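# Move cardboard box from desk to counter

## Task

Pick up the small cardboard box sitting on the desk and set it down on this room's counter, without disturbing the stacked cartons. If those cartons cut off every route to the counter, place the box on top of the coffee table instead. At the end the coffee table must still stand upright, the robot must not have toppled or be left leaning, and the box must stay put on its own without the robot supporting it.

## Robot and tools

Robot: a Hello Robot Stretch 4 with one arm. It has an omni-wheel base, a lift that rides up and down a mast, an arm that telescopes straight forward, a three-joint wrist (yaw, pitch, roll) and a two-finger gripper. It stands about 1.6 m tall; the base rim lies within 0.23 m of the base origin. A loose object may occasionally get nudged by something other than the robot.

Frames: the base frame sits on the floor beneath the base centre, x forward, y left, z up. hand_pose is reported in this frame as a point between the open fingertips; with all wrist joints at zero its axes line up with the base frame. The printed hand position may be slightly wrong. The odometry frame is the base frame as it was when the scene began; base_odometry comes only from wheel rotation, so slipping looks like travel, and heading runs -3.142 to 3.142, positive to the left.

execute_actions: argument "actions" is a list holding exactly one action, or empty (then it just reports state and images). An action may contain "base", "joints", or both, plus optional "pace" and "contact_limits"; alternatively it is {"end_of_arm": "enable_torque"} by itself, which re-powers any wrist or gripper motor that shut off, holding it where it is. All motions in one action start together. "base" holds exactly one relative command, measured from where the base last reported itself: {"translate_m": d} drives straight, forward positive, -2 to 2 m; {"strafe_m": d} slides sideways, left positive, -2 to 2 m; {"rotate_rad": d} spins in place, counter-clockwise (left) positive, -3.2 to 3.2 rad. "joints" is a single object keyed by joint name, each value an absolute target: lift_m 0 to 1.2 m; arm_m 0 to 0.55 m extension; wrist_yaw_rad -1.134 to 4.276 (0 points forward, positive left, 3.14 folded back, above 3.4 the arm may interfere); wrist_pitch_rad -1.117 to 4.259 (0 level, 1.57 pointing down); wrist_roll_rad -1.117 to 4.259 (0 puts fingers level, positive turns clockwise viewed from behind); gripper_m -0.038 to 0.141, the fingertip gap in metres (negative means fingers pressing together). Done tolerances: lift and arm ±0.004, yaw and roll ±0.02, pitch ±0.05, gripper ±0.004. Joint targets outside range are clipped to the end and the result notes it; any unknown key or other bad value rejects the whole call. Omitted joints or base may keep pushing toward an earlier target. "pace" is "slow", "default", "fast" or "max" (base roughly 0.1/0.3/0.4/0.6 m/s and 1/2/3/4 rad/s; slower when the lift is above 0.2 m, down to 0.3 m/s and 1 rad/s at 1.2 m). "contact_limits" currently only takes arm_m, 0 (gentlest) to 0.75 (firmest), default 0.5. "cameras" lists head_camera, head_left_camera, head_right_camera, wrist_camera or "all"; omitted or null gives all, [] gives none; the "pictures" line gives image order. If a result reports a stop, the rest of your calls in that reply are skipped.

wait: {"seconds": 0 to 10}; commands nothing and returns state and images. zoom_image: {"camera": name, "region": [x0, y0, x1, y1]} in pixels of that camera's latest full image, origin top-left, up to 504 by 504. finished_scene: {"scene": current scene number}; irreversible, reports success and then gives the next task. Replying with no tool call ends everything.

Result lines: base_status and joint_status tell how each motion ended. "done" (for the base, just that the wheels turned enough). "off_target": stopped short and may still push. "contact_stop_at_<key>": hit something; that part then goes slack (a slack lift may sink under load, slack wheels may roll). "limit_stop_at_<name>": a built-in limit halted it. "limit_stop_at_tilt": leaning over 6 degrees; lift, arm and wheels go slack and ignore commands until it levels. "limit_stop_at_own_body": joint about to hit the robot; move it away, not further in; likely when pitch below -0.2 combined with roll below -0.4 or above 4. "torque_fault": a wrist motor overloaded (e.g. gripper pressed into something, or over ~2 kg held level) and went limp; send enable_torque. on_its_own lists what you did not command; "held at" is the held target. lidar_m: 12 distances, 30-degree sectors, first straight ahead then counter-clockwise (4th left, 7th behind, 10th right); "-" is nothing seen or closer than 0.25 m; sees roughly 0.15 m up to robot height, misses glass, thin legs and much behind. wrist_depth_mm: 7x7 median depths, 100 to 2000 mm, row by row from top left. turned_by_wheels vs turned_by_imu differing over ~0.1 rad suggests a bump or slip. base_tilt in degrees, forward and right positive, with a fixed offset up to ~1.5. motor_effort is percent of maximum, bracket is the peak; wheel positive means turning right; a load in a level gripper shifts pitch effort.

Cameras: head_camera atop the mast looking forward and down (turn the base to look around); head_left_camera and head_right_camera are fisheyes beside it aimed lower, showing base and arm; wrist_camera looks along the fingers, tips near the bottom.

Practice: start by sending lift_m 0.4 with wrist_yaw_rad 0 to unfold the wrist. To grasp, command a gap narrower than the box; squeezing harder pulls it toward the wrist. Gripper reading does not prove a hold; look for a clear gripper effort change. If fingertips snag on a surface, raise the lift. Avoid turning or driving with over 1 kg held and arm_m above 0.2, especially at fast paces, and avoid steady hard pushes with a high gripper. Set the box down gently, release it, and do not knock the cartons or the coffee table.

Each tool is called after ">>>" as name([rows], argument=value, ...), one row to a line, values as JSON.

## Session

>>> execute_actions(actions=[])

Scene clock: 0.00 s.
base_odometry: x=+0.000 y=+0.000 heading=+0.000 (m, m, rad; odometry frame)
turned_by_wheels: +0.000 (rad since the last result)
turned_by_imu: +0.000 (rad since the last result)
base_tilt: forward=+0.6 right=-1.0 (deg)
lidar_m: 1.14 1.08 1.19 1.35 2.86 1.22 0.91 0.87 1.17 0.87 0.80 0.87
base_status: not commanded
joint_positions: lift_m=+0.293 arm_m=-0.001 wrist_yaw_rad=+3.227 wrist_pitch_rad=+0.001 wrist_roll_rad=-0.014 gripper_m=+0.057
joint_status: not commanded
motor_effort: lift_m=+21 arm_m=-1 wrist_yaw_rad=-1 wrist_pitch_rad=-6 wrist_roll_rad=-2 gripper_m=-4 wheel_0=+0 wheel_1=+0 wheel_2=+1 (%)
hand_pose: x=-0.1249 y=+0.0624 z=+0.4709 quat_wxyz=(-0.043, +0.000, -0.007, +0.999) (m; base frame)
wrist_depth_mm: - - 139 1430 1255 1366 1499 / - - 137 1205 1205 1397 1464 / - - 131 250 1255 1756 1499 / - 110 138 1098 1255 1808 1537 / 185 231 1281 1255 1255 1366 1537 / 189 1281 206 1098 196 1308 1430 / 190 931 1008 112 1098 1060 1118
pictures: head_camera, head_left_camera, head_right_camera, wrist_camera
Images, in order (width x height): head_camera 420x560, head_left_camera 420x672, head_right_camera 420x672, wrist_camera 616x392.

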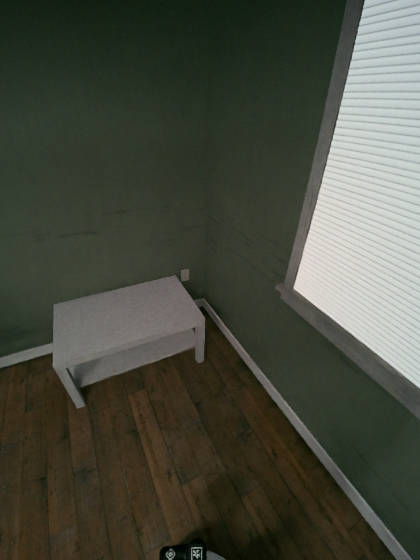

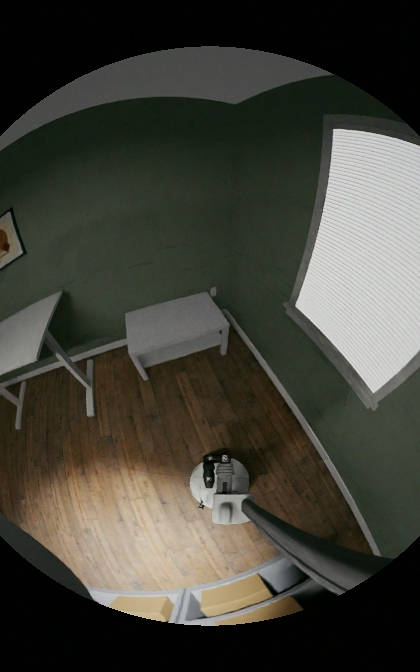

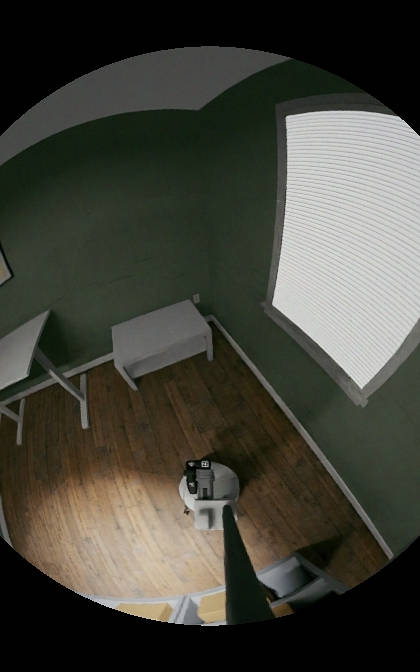

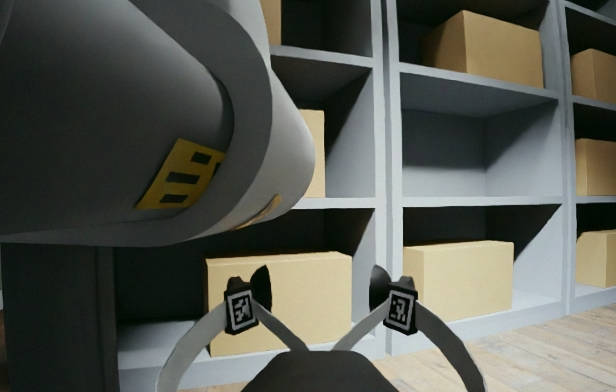

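Check the gap first, while unfolding.

>>> execute_actions([
  {"base":{"rotate_rad":-2.7},"joints":{"lift_m":0.6,"wrist_yaw_rad":0,"gripper_m":0.14,"wrist_pitch_rad":0.35}},
])

>>> execute_actions([
  {"base":{"rotate_rad":-1.9},"pace":"fast"},
])

Scene clock: 2.87 s.
base_odometry: x=+0.000 y=+0.000 heading=-2.699 (m, m, rad; odometry frame)
turned_by_wheels: -2.699 (rad since the last result)
turned_by_imu: -2.725 (rad since the last result)
base_tilt: forward=+0.6 right=-0.8 (deg)
lidar_m: 0.87 0.92 0.90 0.81 0.87 1.14 1.10 1.19 1.26 2.84 1.27 0.92
base_status: done
joint_positions: lift_m=+0.600 arm_m=-0.001 wrist_yaw_rad=+0.000 wrist_pitch_rad=+0.352 wrist_roll_rad=-0.014 gripper_m=+0.140
joint_status: all done
motor_effort: lift_m=+24(24) arm_m=-1(1) wrist_yaw_rad=-1(7) wrist_pitch_rad=-5(8) wrist_roll_rad=+0(2) gripper_m=+2(2) wheel_0=+6(12) wheel_1=+5(10) wheel_2=+6(14) (%)
hand_pose: x=+0.4408 y=-0.0874 z=+0.6785 quat_wxyz=(+0.985, -0.007, +0.175, +0.001) (m; base frame)
wrist_depth_mm: 1229 699 991 1008 991 976 750 / 1205 1430 1025 647 640 640 768 / 1229 1464 1078 676 676 668 778 / 1205 1537 809 707 699 699 715 / 1229 1499 960 1205 946 931 778 / 1182 1205 831 1078 788 217 788 / 1042 1008 931 112 842 854 820
pictures: head_camera, head_left_camera, head_right_camera, wrist_camera
Images, in order (width x height): head_camera 420x560, head_left_camera 420x672, head_right_camera 420x672, wrist_camera 616x392.

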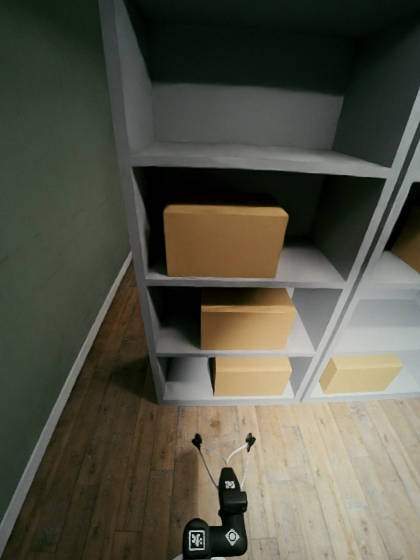

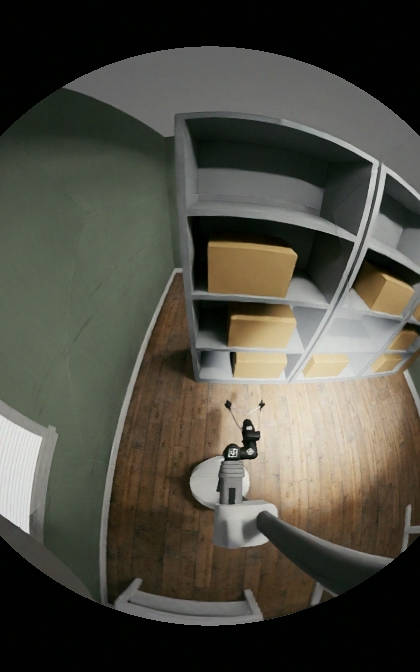

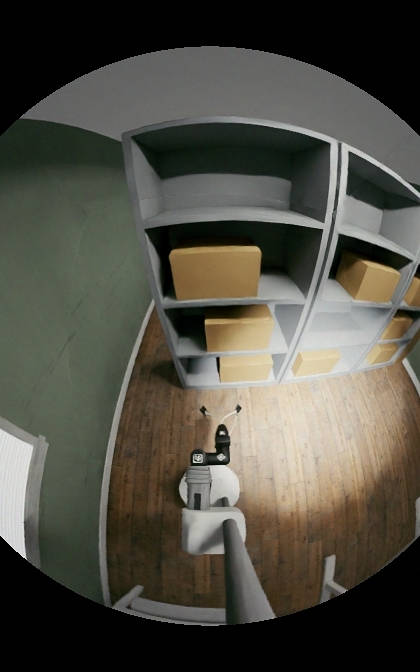

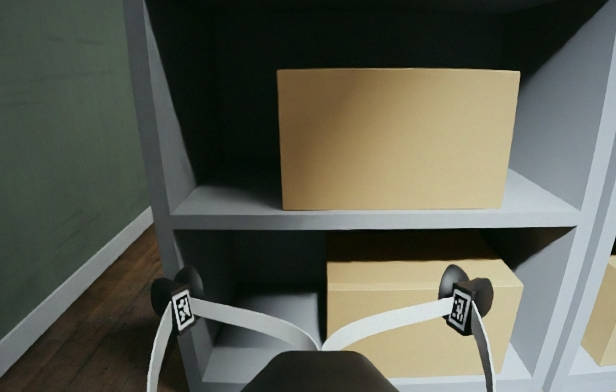

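Scene clock: 4.80 s.
base_odometry: x=+0.000 y=+0.000 heading=+1.686 (m, m, rad; odometry frame)
turned_by_wheels: -1.899 (rad since the last result)
turned_by_imu: -1.918 (rad since the last result)
base_tilt: forward=+0.6 right=-0.8 (deg)
lidar_m: 1.65 2.01 1.08 0.89 0.86 1.05 0.81 0.81 0.94 1.08 1.09 1.16
base_status: done
joint_positions: lift_m=+0.600 arm_m=-0.001 wrist_yaw_rad=+0.000 wrist_pitch_rad=+0.352 wrist_roll_rad=-0.014 gripper_m=+0.140
joint_status: not commanded
motor_effort: lift_m=+22(24) arm_m=-1(1) wrist_yaw_rad=+0(3) wrist_pitch_rad=-5(4) wrist_roll_rad=-2(3) gripper_m=+1(0) wheel_0=+5(10) wheel_1=+4(13) wheel_2=+5(8) (%)
hand_pose: x=+0.4408 y=-0.0875 z=+0.6786 quat_wxyz=(+0.985, -0.007, +0.175, +0.001) (m; base frame)
wrist_depth_mm: - - - - - 1160 991 / - - - - - 1921 1537 / - - - - - - 1576 / - - - - - - 1576 / 1661 1618 1661 1618 1618 1576 1138 / 1229 1205 1160 1255 1255 217 1138 / 1042 1008 1042 112 1025 991 1008
pictures: head_camera, head_left_camera, head_right_camera, wrist_camera
Images, in order (width x height): head_camera 420x560, head_left_camera 420x672, head_right_camera 420x672, wrist_camera 616x392.

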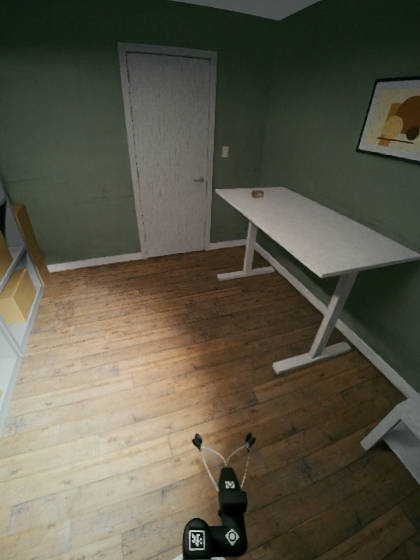

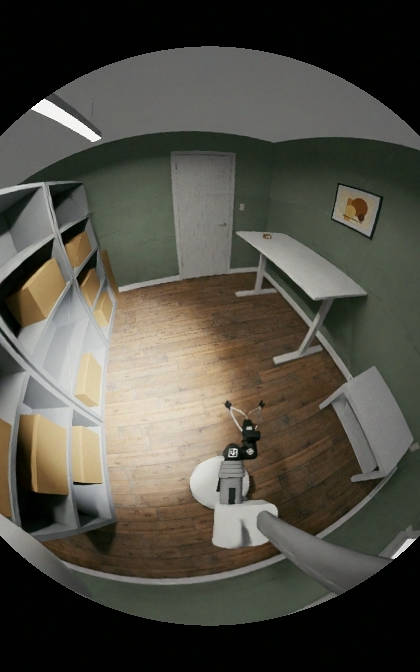

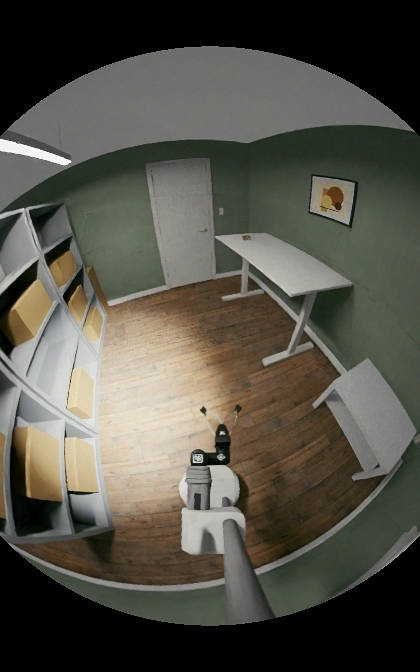

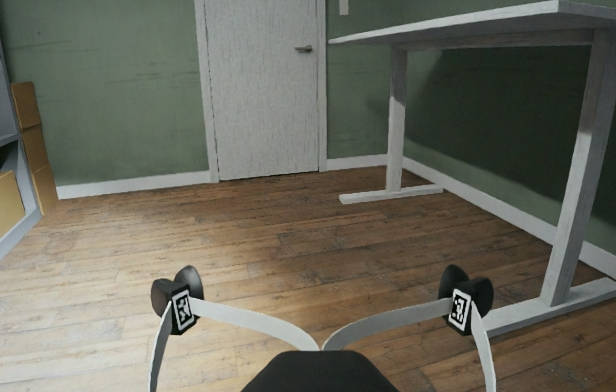

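>>> execute_actions([
  {"base":{"rotate_rad":0.19},"pace":"fast"},
], cameras=[])

>>> execute_actions([
  {"base":{"translate_m":1.95},"joints":{"lift_m":1.0},"pace":"max"},
], cameras=[])

>>> execute_actions([
  {"base":{"rotate_rad":-1.4},"pace":"fast"},
])

Scene clock: 6.03 s.
base_odometry: x=+0.000 y=+0.000 heading=+1.875 (m, m, rad; odometry frame)
turned_by_wheels: +0.189 (rad since the last result)
turned_by_imu: +0.190 (rad since the last result)
base_tilt: forward=+0.7 right=-0.9 (deg)
lidar_m: 2.40 1.48 0.95 0.87 0.90 0.93 0.81 0.85 1.04 1.09 1.13 1.16
base_status: done
joint_positions: lift_m=+0.600 arm_m=-0.001 wrist_yaw_rad=+0.000 wrist_pitch_rad=+0.352 wrist_roll_rad=-0.014 gripper_m=+0.140
joint_status: not commanded
motor_effort: lift_m=+22(22) arm_m=-1(1) wrist_yaw_rad=-1(0) wrist_pitch_rad=-6(5) wrist_roll_rad=-2(2) gripper_m=+1(2) wheel_0=-4(12) wheel_1=-3(10) wheel_2=-4(10) (%)
hand_pose: x=+0.4408 y=-0.0874 z=+0.6786 quat_wxyz=(+0.985, -0.007, +0.175, +0.001) (m; base frame)
wrist_depth_mm: 1661 - - - - 1661 1281 / 1708 - - - - - 1863 / 1661 - - - - - 1863 / 1708 - - - - - 1921 / 1537 1618 1661 1618 1618 1576 1576 / 1255 1205 1138 1255 1255 217 1182 / 1042 1008 1025 112 1025 991 976
pictures: none
No camera images: the call's "cameras" was empty. Leave "cameras" out to get every camera's image.

Scene clock: 11.57 s.
base_odometry: x=-0.584 y=+1.860 heading=+1.875 (m, m, rad; odometry frame)
turned_by_wheels: +0.000 (rad since the last result)
turned_by_imu: -0.006 (rad since the last result)
base_tilt: forward=+0.7 right=-0.9 (deg)
lidar_m: 0.90 0.96 1.21 1.13 1.14 1.47 2.76 1.04 0.66 0.62 0.63 1.00
base_status: done
joint_positions: lift_m=+1.000 arm_m=-0.001 wrist_yaw_rad=+0.000 wrist_pitch_rad=+0.352 wrist_roll_rad=-0.014 gripper_m=+0.140
joint_status: all done
motor_effort: lift_m=+22(26) arm_m=-1(1) wrist_yaw_rad=-1(1) wrist_pitch_rad=-6(4) wrist_roll_rad=-2(1) gripper_m=+1(0) wheel_0=+2(9) wheel_1=+2(10) wheel_2=+1(18) (%)
hand_pose: x=+0.4408 y=-0.0874 z=+1.0786 quat_wxyz=(+0.985, -0.007, +0.175, +0.001) (m; base frame)
wrist_depth_mm: 621 634 627 647 661 676 691 / 647 661 661 676 691 707 715 / 683 699 691 715 732 750 759 / 715 732 723 750 768 788 798 / 750 778 768 798 820 831 866 / 798 809 788 831 854 217 931 / 842 878 878 112 917 960 1025
pictures: none
No camera images: the call's "cameras" was empty. Leave "cameras" out to get every camera's image.

Scene clock: 13.73 s.
base_odometry: x=-0.584 y=+1.860 heading=+0.476 (m, m, rad; odometry frame)
turned_by_wheels: -1.399 (rad since the last result)
turned_by_imu: -1.412 (rad since the last result)
base_tilt: forward=+0.6 right=-0.9 (deg)
lidar_m: 0.60 0.66 0.94 0.90 0.97 1.19 1.14 1.21 1.71 2.73 0.83 0.64
base_status: done
joint_positions: lift_m=+1.000 arm_m=-0.001 wrist_yaw_rad=+0.000 wrist_pitch_rad=+0.352 wrist_roll_rad=-0.014 gripper_m=+0.140
joint_status: not commanded
motor_effort: lift_m=+22(22) arm_m=-1(1) wrist_yaw_rad=-1(1) wrist_pitch_rad=-6(5) wrist_roll_rad=-3(2) gripper_m=+0(1) wheel_0=+6(10) wheel_1=+5(10) wheel_2=+4(14) (%)
hand_pose: x=+0.4408 y=-0.0874 z=+1.0786 quat_wxyz=(+0.985, -0.007, +0.175, +0.001) (m; base frame)
wrist_depth_mm: 1138 1138 1098 1078 1060 1042 1025 / 1182 1182 1160 1138 1118 1078 1060 / 1229 1255 1182 1160 1138 1138 1098 / 1255 854 707 759 750 732 732 / 544 539 535 539 525 517 508 / 1229 1499 462 466 449 216 1336 / 1255 1499 1464 112 1430 1430 1366
pictures: head_camera, head_left_camera, head_right_camera, wrist_camera
Images, in order (width x height): head_camera 420x560, head_left_camera 420x672, head_right_camera 420x672, wrist_camera 616x392.

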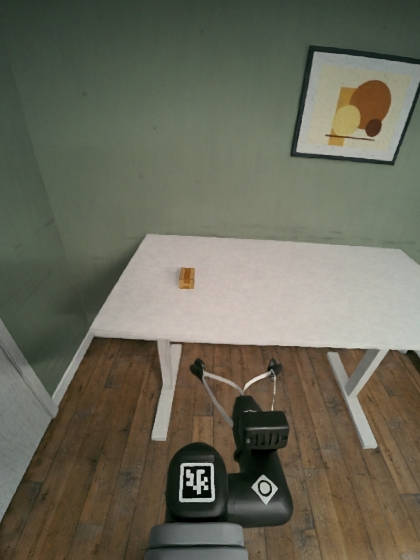

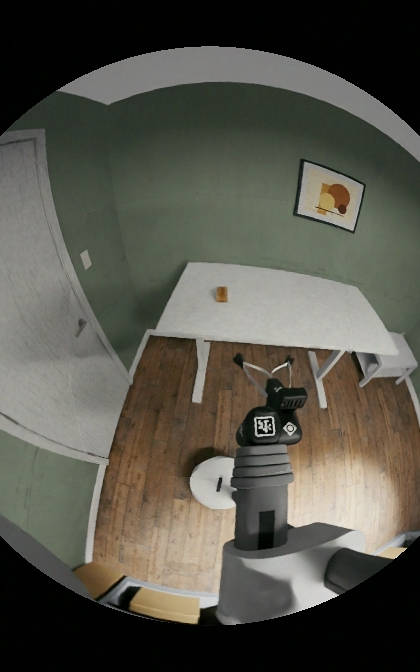

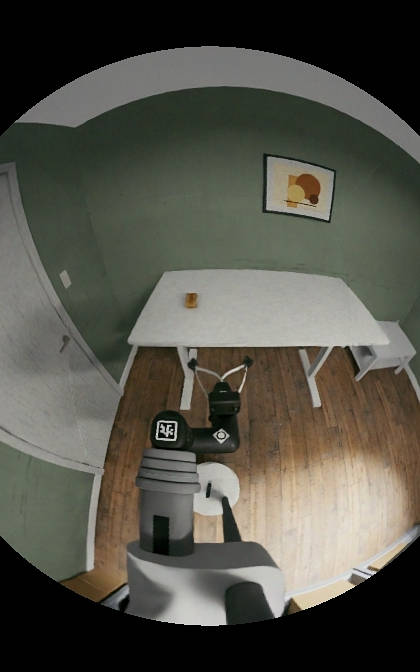

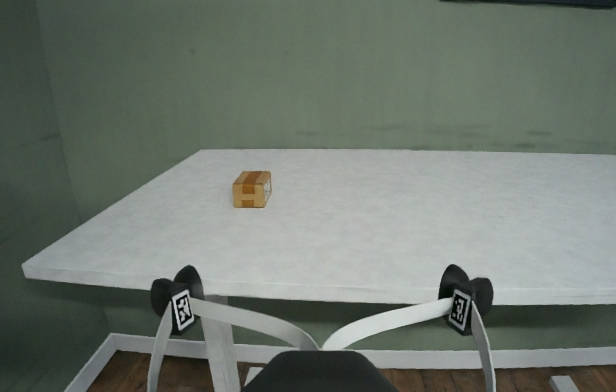

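>>> execute_actions([
  {"base":{"strafe_m":0.135},"joints":{"arm_m":0.4,"lift_m":0.92},"pace":"fast"},
], cameras=["wrist_camera"])

Scene clock: 15.87 s.
base_odometry: x=-0.646 y=+1.980 heading=+0.476 (m, m, rad; odometry frame)
turned_by_wheels: +0.000 (rad since the last result)
turned_by_imu: -0.001 (rad since the last result)
base_tilt: forward=+0.6 right=-0.9 (deg)
lidar_m: 0.62 0.65 0.80 0.77 0.85 1.16 1.13 1.17 1.71 2.88 0.86 0.65
base_status: done
joint_positions: lift_m=+0.920 arm_m=+0.399 wrist_yaw_rad=+0.000 wrist_pitch_rad=+0.352 wrist_roll_rad=-0.014 gripper_m=+0.140
joint_status: all done
motor_effort: lift_m=+18(21) arm_m=+6(6) wrist_yaw_rad=-1(0) wrist_pitch_rad=-4(8) wrist_roll_rad=-2(2) gripper_m=+0(0) wheel_0=-1(12) wheel_1=+3(13) wheel_2=+0(4) (%)
hand_pose: x=+0.8407 y=-0.0874 z=+0.9990 quat_wxyz=(+0.985, -0.007, +0.175, +0.001) (m; base frame)
wrist_depth_mm: 768 759 750 732 715 699 691 / 809 798 778 768 750 732 723 / 866 842 820 798 778 768 759 / 917 866 530 521 517 504 500 / 397 373 370 287 364 357 353 / 281 271 260 285 281 216 270 / 234 228 233 112 230 223 -
pictures: wrist_camera
Images, in order (width x height): wrist_camera 616x392.

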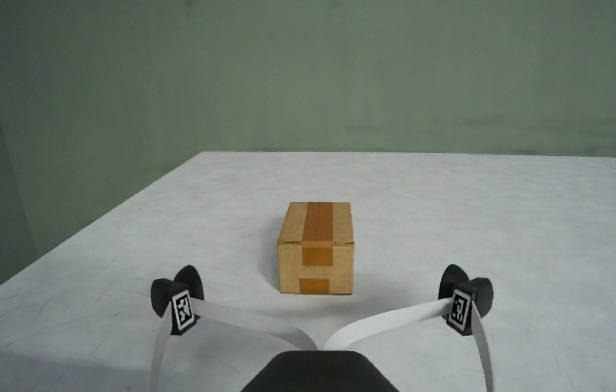

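>>> execute_actions([
  {"joints":{"arm_m":0.478,"lift_m":0.909,"gripper_m":0.1},"pace":"fast"},
], cameras=[])

>>> execute_actions([
  {"joints":{"gripper_m":0.02}},
], cameras=["wrist_camera"])

>>> execute_actions([
  {"joints":{"lift_m":0.96},"pace":"fast"},
], cameras=["wrist_camera"])

>>> execute_actions([
  {"base":{"rotate_rad":-1.7},"joints":{"arm_m":0,"wrist_yaw_rad":0.3}},
], cameras=["wrist_camera","head_camera"])

Scene clock: 21.00 s.
base_odometry: x=-0.646 y=+1.980 heading=+0.476 (m, m, rad; odometry frame)
turned_by_wheels: +0.000 (rad since the last result)
turned_by_imu: -0.002 (rad since the last result)
base_tilt: forward=+0.6 right=-1.0 (deg)
lidar_m: 0.63 0.69 0.81 0.77 0.87 1.16 1.13 1.17 1.69 2.88 0.85 0.66
base_status: not commanded
joint_positions: lift_m=+0.909 arm_m=+0.477 wrist_yaw_rad=+0.000 wrist_pitch_rad=+0.352 wrist_roll_rad=-0.014 gripper_m=+0.100
joint_status: all done
motor_effort: lift_m=+18(17) arm_m=+6(5) wrist_yaw_rad=-3(1) wrist_pitch_rad=-5(5) wrist_roll_rad=-2(1) gripper_m=-2(1) wheel_0=-1(2) wheel_1=+3(3) wheel_2=+0(0) (%)
hand_pose: x=+0.9187 y=-0.0874 z=+0.9879 quat_wxyz=(+0.985, -0.007, +0.175, +0.001) (m; base frame)
wrist_depth_mm: 699 691 676 668 647 627 627 / 732 723 715 699 683 668 654 / 768 759 741 723 707 691 676 / 831 549 496 488 484 477 469 / 347 349 347 244 338 336 330 / 264 267 202 208 204 254 253 / 220 213 216 112 213 207 -
pictures: none
No camera images: the call's "cameras" was empty. Leave "cameras" out to get every camera's image.

Scene clock: 22.63 s.
base_odometry: x=-0.646 y=+1.980 heading=+0.476 (m, m, rad; odometry frame)
turned_by_wheels: +0.000 (rad since the last result)
turned_by_imu: -0.001 (rad since the last result)
base_tilt: forward=+0.6 right=-0.9 (deg)
lidar_m: 0.64 0.65 0.79 0.77 0.86 1.18 1.13 1.18 1.71 2.86 0.85 0.65
base_status: not commanded
joint_positions: lift_m=+0.909 arm_m=+0.477 wrist_yaw_rad=+0.000 wrist_pitch_rad=+0.353 wrist_roll_rad=-0.014 gripper_m=+0.020
joint_status: all done
motor_effort: lift_m=+18(17) arm_m=+6(5) wrist_yaw_rad=-1(1) wrist_pitch_rad=-8(8) wrist_roll_rad=-2(2) gripper_m=-17(18) wheel_0=-2(1) wheel_1=+3(3) wheel_2=+0(0) (%)
hand_pose: x=+0.9186 y=-0.0874 z=+0.9877 quat_wxyz=(+0.984, -0.007, +0.176, +0.001) (m; base frame)
wrist_depth_mm: 699 691 676 661 647 634 627 / 732 715 707 699 683 668 647 / 768 759 741 723 707 699 683 / 820 539 496 484 480 473 466 / 347 345 347 236 336 334 329 / 263 264 191 198 194 257 252 / 219 211 214 112 210 201 -
pictures: wrist_camera
Images, in order (width x height): wrist_camera 616x392.

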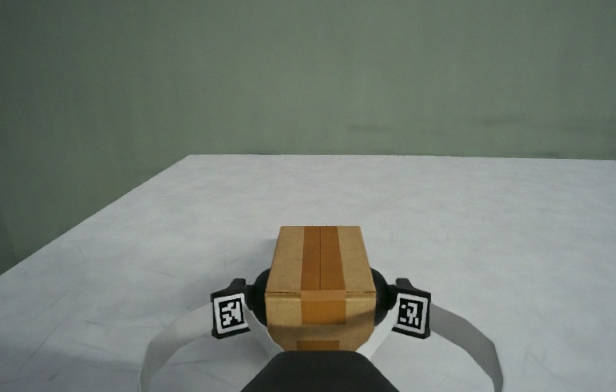

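Scene clock: 23.57 s.
base_odometry: x=-0.646 y=+1.980 heading=+0.476 (m, m, rad; odometry frame)
turned_by_wheels: +0.000 (rad since the last result)
turned_by_imu: +0.000 (rad since the last result)
base_tilt: forward=+0.7 right=-0.9 (deg)
lidar_m: 0.62 0.68 0.79 0.77 0.87 1.18 1.14 1.19 1.71 2.87 0.86 0.65
base_status: not commanded
joint_positions: lift_m=+0.960 arm_m=+0.477 wrist_yaw_rad=+0.000 wrist_pitch_rad=+0.353 wrist_roll_rad=-0.014 gripper_m=+0.020
joint_status: all done
motor_effort: lift_m=+24(25) arm_m=+6(6) wrist_yaw_rad=-1(2) wrist_pitch_rad=-10(10) wrist_roll_rad=-1(1) gripper_m=-16(19) wheel_0=-1(1) wheel_1=+3(3) wheel_2=+0(0) (%)
hand_pose: x=+0.9186 y=-0.0874 z=+1.0381 quat_wxyz=(+0.984, -0.007, +0.176, +0.001) (m; base frame)
wrist_depth_mm: 699 691 676 668 647 634 627 / 741 715 707 699 683 668 654 / 768 759 750 732 715 699 691 / 831 798 640 634 621 609 603 / 891 449 449 236 439 433 424 / 340 343 191 198 193 332 325 / 285 273 278 112 273 260 -
pictures: wrist_camera
Images, in order (width x height): wrist_camera 616x392.

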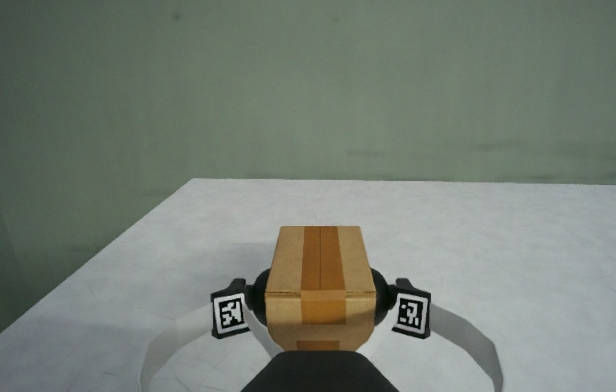

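Scene clock: 26.03 s.
base_odometry: x=-0.646 y=+1.980 heading=-1.222 (m, m, rad; odometry frame)
turned_by_wheels: -1.699 (rad since the last result)
turned_by_imu: -1.715 (rad since the last result)
base_tilt: forward=+0.6 right=-0.9 (deg)
lidar_m: 2.87 0.95 0.66 0.61 0.67 0.83 0.79 0.83 1.08 1.09 1.14 1.53
base_status: done
joint_positions: lift_m=+0.960 arm_m=+0.001 wrist_yaw_rad=+0.300 wrist_pitch_rad=+0.354 wrist_roll_rad=-0.014 gripper_m=+0.020
joint_status: all done
motor_effort: lift_m=+23(24) arm_m=-6(5) wrist_yaw_rad=+0(6) wrist_pitch_rad=-9(12) wrist_roll_rad=-2(2) gripper_m=-20(20) wheel_0=+6(8) wheel_1=+5(9) wheel_2=+4(13) (%)
hand_pose: x=+0.4563 y=-0.0036 z=+1.0382 quat_wxyz=(+0.973, -0.033, +0.173, +0.148) (m; base frame)
wrist_depth_mm: 1499 1863 - - - - - / 1537 - - - - - - / 1255 1808 - - - - - / 820 1863 - - - - - / 1464 - - 236 - - - / 1576 1756 191 198 194 1756 1708 / 1464 1366 1464 112 1430 1366 1430
pictures: head_camera, wrist_camera
Images, in order (width x height): head_camera 420x560, wrist_camera 616x392.

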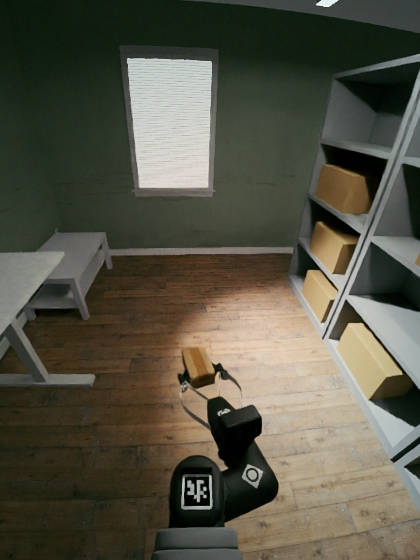

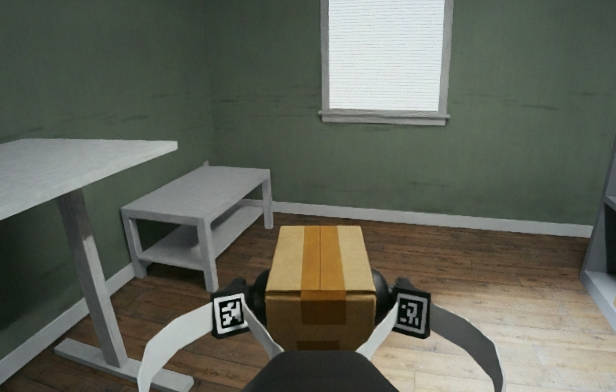

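>>> execute_actions([
  {"base":{"translate_m":2.0},"joints":{"lift_m":0.5},"pace":"fast"},
], cameras=[])

>>> execute_actions([
  {"base":{"rotate_rad":-1.45}},
], cameras=[])

>>> execute_actions([
  {"base":{"strafe_m":0.55},"pace":"fast"},
])

Scene clock: 33.33 s.
base_odometry: x=+0.037 y=+0.101 heading=-1.222 (m, m, rad; odometry frame)
turned_by_wheels: +0.000 (rad since the last result)
turned_by_imu: -0.007 (rad since the last result)
base_tilt: forward=+0.6 right=-1.0 (deg)
lidar_m: 0.88 0.90 1.05 0.99 1.02 1.06 2.78 1.53 1.03 0.98 0.99 0.99
base_status: done
joint_positions: lift_m=+0.500 arm_m=+0.001 wrist_yaw_rad=+0.300 wrist_pitch_rad=+0.353 wrist_roll_rad=-0.014 gripper_m=+0.020
joint_status: all done
motor_effort: lift_m=+18(21) arm_m=-5(5) wrist_yaw_rad=-1(0) wrist_pitch_rad=-8(11) wrist_roll_rad=-1(1) gripper_m=-18(18) wheel_0=+4(10) wheel_1=+3(9) wheel_2=-3(15) (%)
hand_pose: x=+0.4563 y=-0.0035 z=+0.5786 quat_wxyz=(+0.973, -0.033, +0.173, +0.148) (m; base frame)
wrist_depth_mm: 759 715 676 634 603 564 549 / 831 768 723 676 634 591 569 / 878 820 759 699 668 627 591 / 960 878 798 759 699 661 621 / 1025 931 866 236 732 691 654 / 1060 991 191 198 193 723 691 / 904 878 891 112 809 741 723
pictures: none
No camera images: the call's "cameras" was empty. Leave "cameras" out to get every camera's image.

Scene clock: 35.33 s.
base_odometry: x=+0.037 y=+0.101 heading=-2.671 (m, m, rad; odometry frame)
turned_by_wheels: -1.449 (rad since the last result)
turned_by_imu: -1.463 (rad since the last result)
base_tilt: forward=+0.6 right=-1.0 (deg)
lidar_m: 0.96 1.24 0.94 0.88 0.97 1.02 1.00 1.05 1.16 2.75 1.34 1.01
base_status: done
joint_positions: lift_m=+0.500 arm_m=+0.001 wrist_yaw_rad=+0.300 wrist_pitch_rad=+0.353 wrist_roll_rad=-0.014 gripper_m=+0.020
joint_status: not commanded
motor_effort: lift_m=+18(18) arm_m=-5(6) wrist_yaw_rad=+0(1) wrist_pitch_rad=-10(10) wrist_roll_rad=-1(2) gripper_m=-19(17) wheel_0=+5(12) wheel_1=+5(9) wheel_2=+5(11) (%)
hand_pose: x=+0.4563 y=-0.0036 z=+0.5786 quat_wxyz=(+0.973, -0.033, +0.173, +0.148) (m; base frame)
wrist_depth_mm: 891 1118 1499 866 1042 621 580 / 904 1138 1537 891 1118 647 603 / 931 1160 1576 866 750 676 627 / 931 1182 1661 1060 1205 946 904 / 960 1205 1430 236 1205 759 715 / 960 1098 190 198 193 778 723 / 917 878 904 112 854 788 750
pictures: none
No camera images: the call's "cameras" was empty. Leave "cameras" out to get every camera's image.

Scene clock: 37.87 s.
base_odometry: x=+0.287 y=-0.389 heading=-2.671 (m, m, rad; odometry frame)
turned_by_wheels: +0.000 (rad since the last result)
turned_by_imu: -0.001 (rad since the last result)
base_tilt: forward=+0.7 right=-1.0 (deg)
lidar_m: 1.09 0.53 0.37 0.34 0.36 0.55 0.96 1.02 1.48 3.28 1.37 1.04
base_status: done
joint_positions: lift_m=+0.500 arm_m=+0.001 wrist_yaw_rad=+0.300 wrist_pitch_rad=+0.353 wrist_roll_rad=-0.014 gripper_m=+0.020
joint_status: not commanded
motor_effort: lift_m=+18(18) arm_m=-5(5) wrist_yaw_rad=-2(1) wrist_pitch_rad=-9(10) wrist_roll_rad=-1(2) gripper_m=-18(18) wheel_0=-1(15) wheel_1=-1(15) wheel_2=+0(9) (%)
hand_pose: x=+0.4563 y=-0.0035 z=+0.5786 quat_wxyz=(+0.973, -0.033, +0.173, +0.148) (m; base frame)
wrist_depth_mm: 410 508 691 1060 - - 699 / 415 517 715 1098 - - 654 / 424 535 732 1160 - - 661 / 430 549 759 1205 - 1808 715 / 439 554 778 236 1397 1308 1078 / 445 559 191 198 194 976 904 / 452 525 798 112 878 820 788
pictures: head_camera, head_left_camera, head_right_camera, wrist_camera
Images, in order (width x height): head_camera 420x560, head_left_camera 420x672, head_right_camera 420x672, wrist_camera 616x392.

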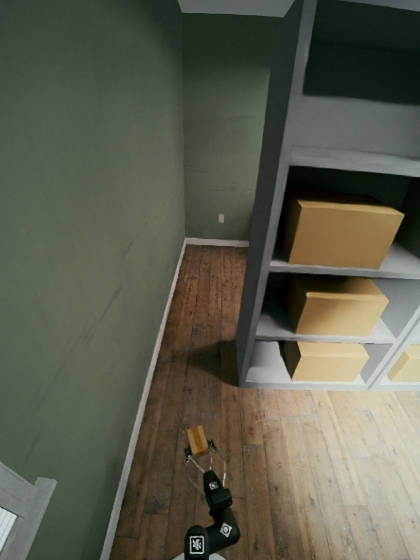

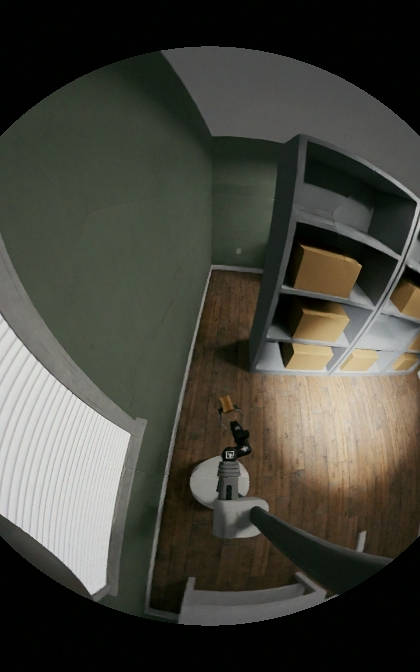

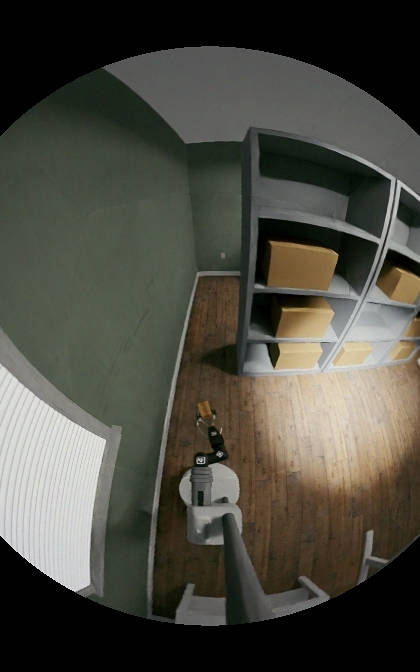

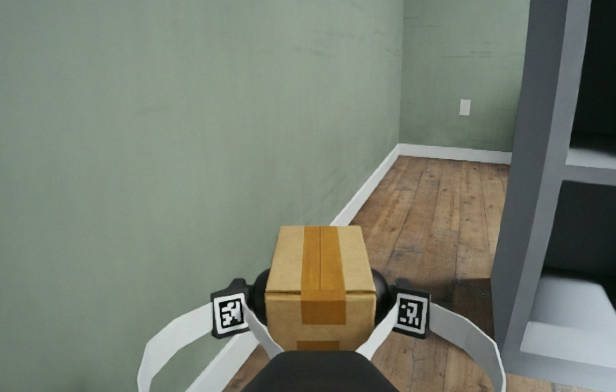

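>>> execute_actions([
  {"base":{"strafe_m":0.035},"pace":"fast"},
], cameras=[])

>>> execute_actions([
  {"base":{"translate_m":0.85},"pace":"fast"},
])

Scene clock: 39.00 s.
base_odometry: x=+0.303 y=-0.421 heading=-2.671 (m, m, rad; odometry frame)
turned_by_wheels: +0.000 (rad since the last result)
turned_by_imu: +0.000 (rad since the last result)
base_tilt: forward=+0.6 right=-0.8 (deg)
lidar_m: 1.17 0.48 0.32 0.30 0.33 0.49 0.96 1.01 1.50 3.32 1.38 1.05
base_status: done
joint_positions: lift_m=+0.500 arm_m=+0.001 wrist_yaw_rad=+0.300 wrist_pitch_rad=+0.353 wrist_roll_rad=-0.014 gripper_m=+0.020
joint_status: not commanded
motor_effort: lift_m=+18(18) arm_m=-5(5) wrist_yaw_rad=+1(2) wrist_pitch_rad=-10(8) wrist_roll_rad=-1(2) gripper_m=-17(20) wheel_0=+2(14) wheel_1=+0(13) wheel_2=+0(2) (%)
hand_pose: x=+0.4563 y=-0.0035 z=+0.5786 quat_wxyz=(+0.973, -0.033, +0.173, +0.148) (m; base frame)
wrist_depth_mm: 377 466 640 976 - - 788 / 384 477 661 1008 - - 768 / 389 496 683 1060 - - 732 / 399 500 699 1138 1921 - 707 / 402 512 723 236 1397 1308 778 / 410 521 191 198 194 1025 854 / 418 484 750 112 878 831 788
pictures: none
No camera images: the call's "cameras" was empty. Leave "cameras" out to get every camera's image.

Scene clock: 42.40 s.
base_odometry: x=-0.455 y=-0.806 heading=-2.671 (m, m, rad; odometry frame)
turned_by_wheels: +0.000 (rad since the last result)
turned_by_imu: -0.003 (rad since the last result)
base_tilt: forward=+0.5 right=-0.8 (deg)
lidar_m: 0.98 0.40 0.31 0.28 0.31 0.47 1.50 1.94 2.39 0.65 0.34 0.43
base_status: done
joint_positions: lift_m=+0.500 arm_m=+0.001 wrist_yaw_rad=+0.300 wrist_pitch_rad=+0.353 wrist_roll_rad=-0.014 gripper_m=+0.020
joint_status: not commanded
motor_effort: lift_m=+18(18) arm_m=-5(5) wrist_yaw_rad=-1(1) wrist_pitch_rad=-9(10) wrist_roll_rad=-2(2) gripper_m=-20(16) wheel_0=+3(12) wheel_1=+2(9) wheel_2=+0(16) (%)
hand_pose: x=+0.4563 y=-0.0035 z=+0.5786 quat_wxyz=(+0.973, -0.033, +0.173, +0.148) (m; base frame)
wrist_depth_mm: 332 410 559 866 1756 1661 1576 / 336 418 580 917 1863 1756 1661 / 342 430 597 946 1921 1863 1708 / 349 439 621 976 1808 1863 1708 / 355 452 640 236 1430 1397 1366 / 359 455 191 198 193 1078 1042 / 368 424 661 112 878 842 866
pictures: head_camera, head_left_camera, head_right_camera, wrist_camera
Images, in order (width x height): head_camera 420x560, head_left_camera 420x672, head_right_camera 420x672, wrist_camera 616x392.

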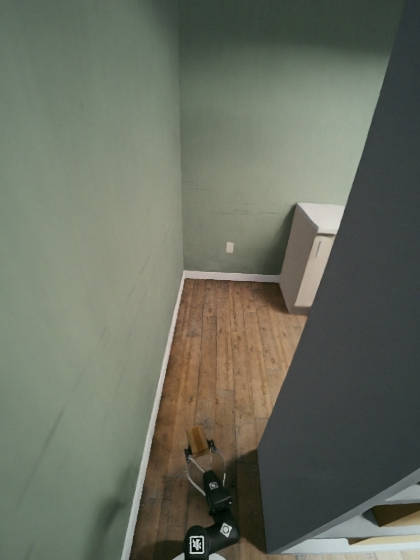

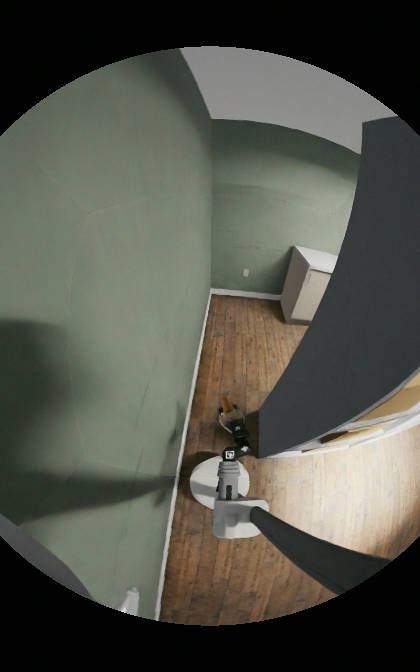

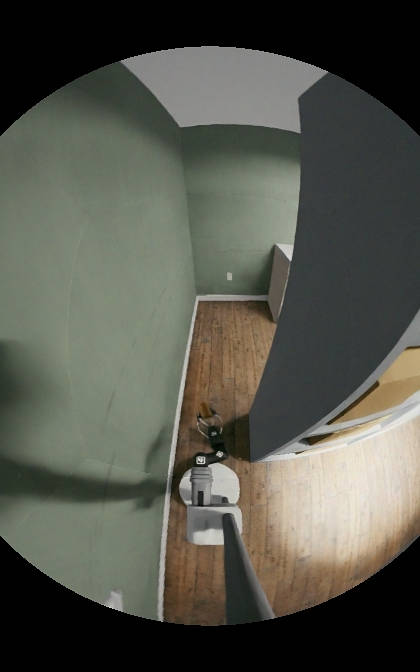

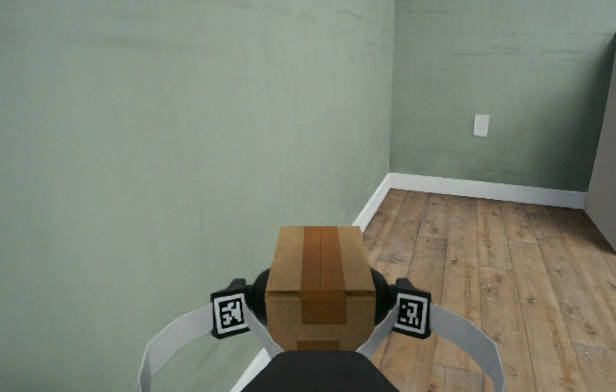

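>>> execute_actions([
  {"base":{"rotate_rad":-0.07},"pace":"fast"},
], cameras=[])

>>> execute_actions([
  {"base":{"translate_m":1.15},"joints":{"lift_m":0.97},"pace":"fast"},
], cameras=[])

>>> execute_actions([
  {"base":{"strafe_m":-0.95},"joints":{"wrist_yaw_rad":0},"pace":"fast"},
])

Scene clock: 44.17 s.
base_odometry: x=-0.455 y=-0.806 heading=-2.740 (m, m, rad; odometry frame)
turned_by_wheels: -0.069 (rad since the last result)
turned_by_imu: -0.070 (rad since the last result)
base_tilt: forward=+0.7 right=-0.8 (deg)
lidar_m: 1.27 0.43 0.31 0.28 0.29 0.46 1.14 1.88 2.25 0.83 0.34 0.41
base_status: done
joint_positions: lift_m=+0.500 arm_m=+0.001 wrist_yaw_rad=+0.300 wrist_pitch_rad=+0.353 wrist_roll_rad=-0.014 gripper_m=+0.020
joint_status: not commanded
motor_effort: lift_m=+18(18) arm_m=-5(5) wrist_yaw_rad=-1(3) wrist_pitch_rad=-9(8) wrist_roll_rad=-2(2) gripper_m=-18(15) wheel_0=+3(6) wheel_1=+3(8) wheel_2=+5(10) (%)
hand_pose: x=+0.4563 y=-0.0035 z=+0.5786 quat_wxyz=(+0.973, -0.033, +0.173, +0.148) (m; base frame)
wrist_depth_mm: 368 462 661 1098 1808 1708 1618 / 370 473 676 1138 1863 1756 1661 / 375 484 691 1182 - 1863 1708 / 382 492 715 1229 - 1863 1708 / 387 500 732 236 1397 1366 1366 / 389 504 191 198 193 1042 1042 / 402 469 750 112 878 842 878
pictures: none
No camera images: the call's "cameras" was empty. Leave "cameras" out to get every camera's image.

Scene clock: 48.33 s.
base_odometry: x=-1.513 y=-1.256 heading=-2.740 (m, m, rad; odometry frame)
turned_by_wheels: +0.000 (rad since the last result)
turned_by_imu: -0.004 (rad since the last result)
base_tilt: forward=+0.6 right=-0.8 (deg)
lidar_m: 1.19 0.43 0.30 0.28 0.32 0.44 1.27 0.53 0.62 1.78 0.96 1.02
base_status: done
joint_positions: lift_m=+0.970 arm_m=+0.001 wrist_yaw_rad=+0.300 wrist_pitch_rad=+0.353 wrist_roll_rad=-0.014 gripper_m=+0.020
joint_status: all done
motor_effort: lift_m=+24(26) arm_m=-5(5) wrist_yaw_rad=-1(1) wrist_pitch_rad=-10(10) wrist_roll_rad=-2(1) gripper_m=-18(20) wheel_0=+4(9) wheel_1=+2(10) wheel_2=-3(19) (%)
hand_pose: x=+0.4563 y=-0.0035 z=+1.0481 quat_wxyz=(+0.973, -0.033, +0.173, +0.148) (m; base frame)
wrist_depth_mm: 379 477 676 891 842 788 750 / 379 484 691 931 878 820 768 / 384 500 715 1008 931 866 809 / 394 508 732 1042 976 904 842 / 397 517 750 236 1025 946 891 / 399 521 191 198 193 991 946 / 410 477 778 112 1118 1025 976
pictures: none
No camera images: the call's "cameras" was empty. Leave "cameras" out to get every camera's image.

Scene clock: 52.23 s.
base_odometry: x=-1.885 y=-0.382 heading=-2.739 (m, m, rad; odometry frame)
turned_by_wheels: +0.000 (rad since the last result)
turned_by_imu: +0.002 (rad since the last result)
base_tilt: forward=+0.7 right=-0.9 (deg)
lidar_m: 0.51 0.62 1.30 1.25 0.66 0.47 0.45 0.45 0.62 1.17 0.89 0.63
base_status: done
joint_positions: lift_m=+0.970 arm_m=+0.001 wrist_yaw_rad=+0.000 wrist_pitch_rad=+0.353 wrist_roll_rad=-0.014 gripper_m=+0.020
joint_status: all done
motor_effort: lift_m=+24(24) arm_m=-5(6) wrist_yaw_rad=-1(5) wrist_pitch_rad=-10(7) wrist_roll_rad=-2(2) gripper_m=-19(16) wheel_0=+4(13) wheel_1=+0(12) wheel_2=+0(1) (%)
hand_pose: x=+0.4425 y=-0.0874 z=+1.0481 quat_wxyz=(+0.984, -0.007, +0.176, +0.001) (m; base frame)
wrist_depth_mm: 904 891 904 891 891 878 866 / 931 931 931 931 931 917 917 / 991 991 991 976 960 976 976 / 1042 1042 778 778 768 759 750 / 1138 1078 554 236 539 535 525 / 1205 462 191 198 194 442 442 / 1281 521 504 112 492 496 492
pictures: head_camera, head_left_camera, head_right_camera, wrist_camera
Images, in order (width x height): head_camera 420x560, head_left_camera 420x672, head_right_camera 420x672, wrist_camera 616x392.

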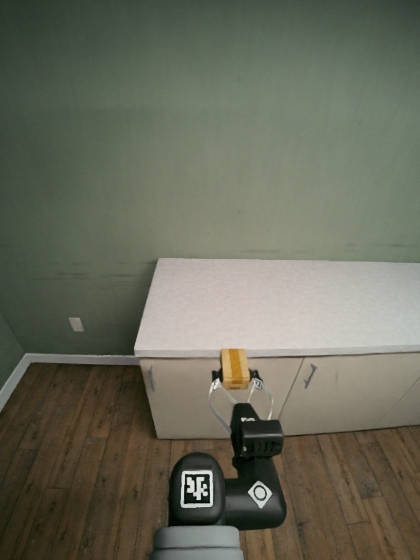

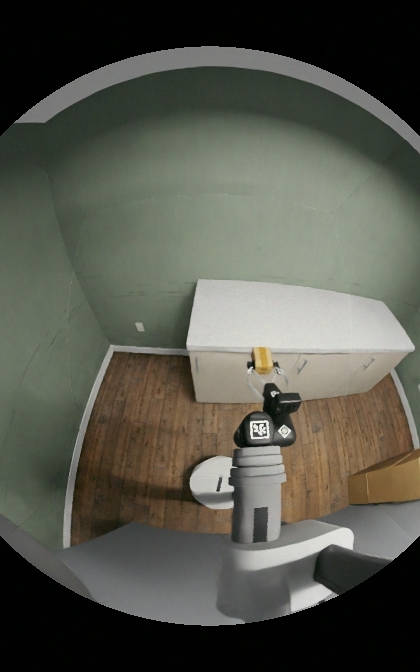

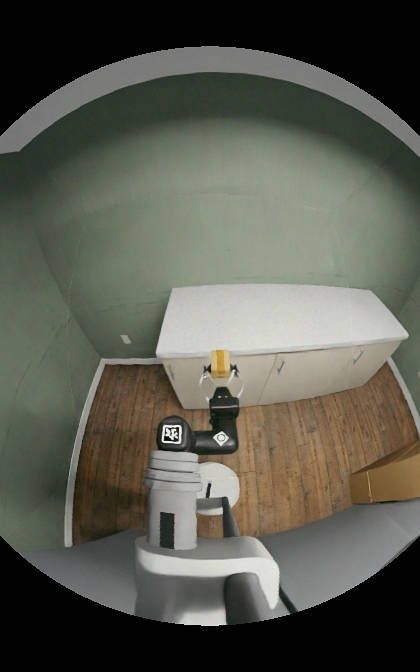

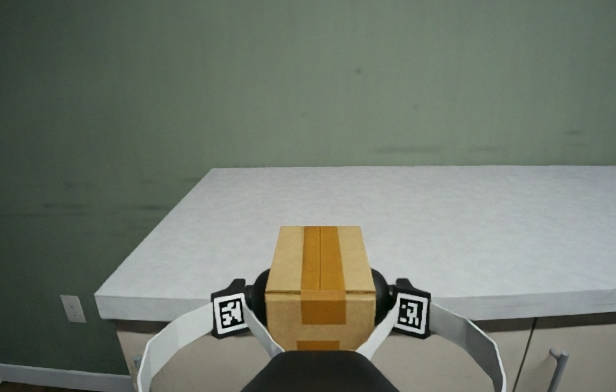

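>>> execute_actions([
  {"joints":{"arm_m":0.38,"lift_m":0.89},"pace":"fast"},
], cameras=[])

>>> execute_actions([
  {"joints":{"lift_m":0.87}},
], cameras=[])

>>> execute_actions([
  {"joints":{"gripper_m":0.1}},
], cameras=[])

>>> execute_actions([
  {"joints":{"arm_m":0.26,"lift_m":0.95},"pace":"fast"},
], cameras=["wrist_camera"])

Scene clock: 54.50 s.
base_odometry: x=-1.885 y=-0.382 heading=-2.739 (m, m, rad; odometry frame)
turned_by_wheels: +0.000 (rad since the last result)
turned_by_imu: -0.001 (rad since the last result)
base_tilt: forward=+0.7 right=-0.9 (deg)
lidar_m: 0.60 0.63 1.30 1.24 0.64 0.47 0.45 0.47 0.63 1.17 0.86 0.63
base_status: not commanded
joint_positions: lift_m=+0.890 arm_m=+0.379 wrist_yaw_rad=+0.000 wrist_pitch_rad=+0.353 wrist_roll_rad=-0.014 gripper_m=+0.020
joint_status: all done
motor_effort: lift_m=+18(22) arm_m=+6(5) wrist_yaw_rad=+0(2) wrist_pitch_rad=-9(10) wrist_roll_rad=-2(2) gripper_m=-16(20) wheel_0=+4(4) wheel_1=+0(0) wheel_2=+0(0) (%)
hand_pose: x=+0.8206 y=-0.0873 z=+0.9686 quat_wxyz=(+0.984, -0.007, +0.176, +0.001) (m; base frame)
wrist_depth_mm: 559 559 554 554 549 539 539 / 585 585 580 580 574 569 569 / 615 615 615 609 603 603 597 / 654 634 549 544 539 530 521 / 683 392 389 236 379 375 370 / 296 298 191 198 193 287 282 / 245 237 241 112 236 225 -
pictures: none
No camera images: the call's "cameras" was empty. Leave "cameras" out to get every camera's image.

Scene clock: 55.30 s.
base_odometry: x=-1.885 y=-0.382 heading=-2.739 (m, m, rad; odometry frame)
turned_by_wheels: +0.000 (rad since the last result)
turned_by_imu: +0.000 (rad since the last result)
base_tilt: forward=+0.6 right=-0.9 (deg)
lidar_m: 0.58 0.64 1.32 1.24 0.66 0.46 0.45 0.45 0.65 1.17 0.87 0.62
base_status: not commanded
joint_positions: lift_m=+0.870 arm_m=+0.379 wrist_yaw_rad=+0.000 wrist_pitch_rad=+0.353 wrist_roll_rad=-0.014 gripper_m=+0.020
joint_status: all done
motor_effort: lift_m=+17(17) arm_m=+6(6) wrist_yaw_rad=-2(2) wrist_pitch_rad=-9(10) wrist_roll_rad=+0(2) gripper_m=-18(17) wheel_0=+4(4) wheel_1=+0(0) wheel_2=+0(0) (%)
hand_pose: x=+0.8206 y=-0.0874 z=+0.9487 quat_wxyz=(+0.984, -0.007, +0.176, +0.001) (m; base frame)
wrist_depth_mm: 559 559 554 549 549 539 539 / 585 580 585 580 574 569 564 / 615 615 615 609 603 597 597 / 654 504 496 488 480 477 469 / 349 349 349 236 340 334 330 / 265 266 191 198 193 257 253 / 220 212 216 112 212 202 -
pictures: none
No camera images: the call's "cameras" was empty. Leave "cameras" out to get every camera's image.

Scene clock: 56.93 s.
base_odometry: x=-1.885 y=-0.382 heading=-2.739 (m, m, rad; odometry frame)
turned_by_wheels: +0.000 (rad since the last result)
turned_by_imu: -0.001 (rad since the last result)
base_tilt: forward=+0.6 right=-0.9 (deg)
lidar_m: 0.59 0.62 1.30 1.25 0.66 0.46 0.45 0.46 0.64 1.17 0.89 0.63
base_status: not commanded
joint_positions: lift_m=+0.870 arm_m=+0.379 wrist_yaw_rad=+0.000 wrist_pitch_rad=+0.353 wrist_roll_rad=-0.014 gripper_m=+0.100
joint_status: all done
motor_effort: lift_m=+17(17) arm_m=+6(6) wrist_yaw_rad=-2(2) wrist_pitch_rad=-9(9) wrist_roll_rad=-3(2) gripper_m=+0(15) wheel_0=+4(4) wheel_1=+0(0) wheel_2=+0(0) (%)
hand_pose: x=+0.8207 y=-0.0874 z=+0.9488 quat_wxyz=(+0.984, -0.007, +0.175, +0.001) (m; base frame)
wrist_depth_mm: 559 559 554 554 549 544 539 / 585 580 585 574 574 569 564 / 615 615 615 609 603 603 597 / 654 508 500 492 488 480 473 / 351 351 349 247 340 336 332 / 265 267 202 209 205 256 255 / 220 215 216 112 214 208 -
pictures: none
No camera images: the call's "cameras" was empty. Leave "cameras" out to get every camera's image.

Scene clock: 58.10 s.
base_odometry: x=-1.885 y=-0.382 heading=-2.739 (m, m, rad; odometry frame)
turned_by_wheels: +0.000 (rad since the last result)
turned_by_imu: +0.000 (rad since the last result)
base_tilt: forward=+0.6 right=-1.0 (deg)
lidar_m: 0.59 0.65 1.31 1.22 0.65 0.46 0.46 0.46 0.64 1.18 0.87 0.63
base_status: not commanded
joint_positions: lift_m=+0.950 arm_m=+0.261 wrist_yaw_rad=+0.000 wrist_pitch_rad=+0.352 wrist_roll_rad=-0.014 gripper_m=+0.100
joint_status: all done
motor_effort: lift_m=+23(28) arm_m=-5(4) wrist_yaw_rad=+1(2) wrist_pitch_rad=-6(6) wrist_roll_rad=-1(1) gripper_m=+0(2) wheel_0=+4(4) wheel_1=+0(0) wheel_2=+0(0) (%)
hand_pose: x=+0.7026 y=-0.0875 z=+1.0285 quat_wxyz=(+0.985, -0.007, +0.175, +0.001) (m; base frame)
wrist_depth_mm: 668 668 661 654 661 647 647 / 699 691 691 691 683 676 668 / 732 732 723 723 723 715 707 / 778 778 732 723 707 699 691 / 831 549 512 480 504 492 488 / 854 392 202 351 213 375 373 / 324 315 317 112 314 306 312
pictures: wrist_camera
Images, in order (width x height): wrist_camera 616x392.

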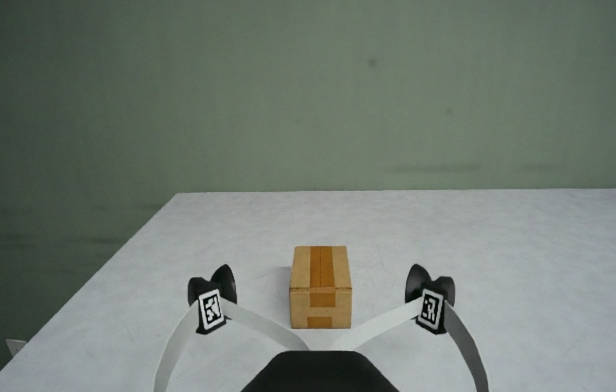

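>>> finished_scene(scene=2)

The scene is finished: the task was done.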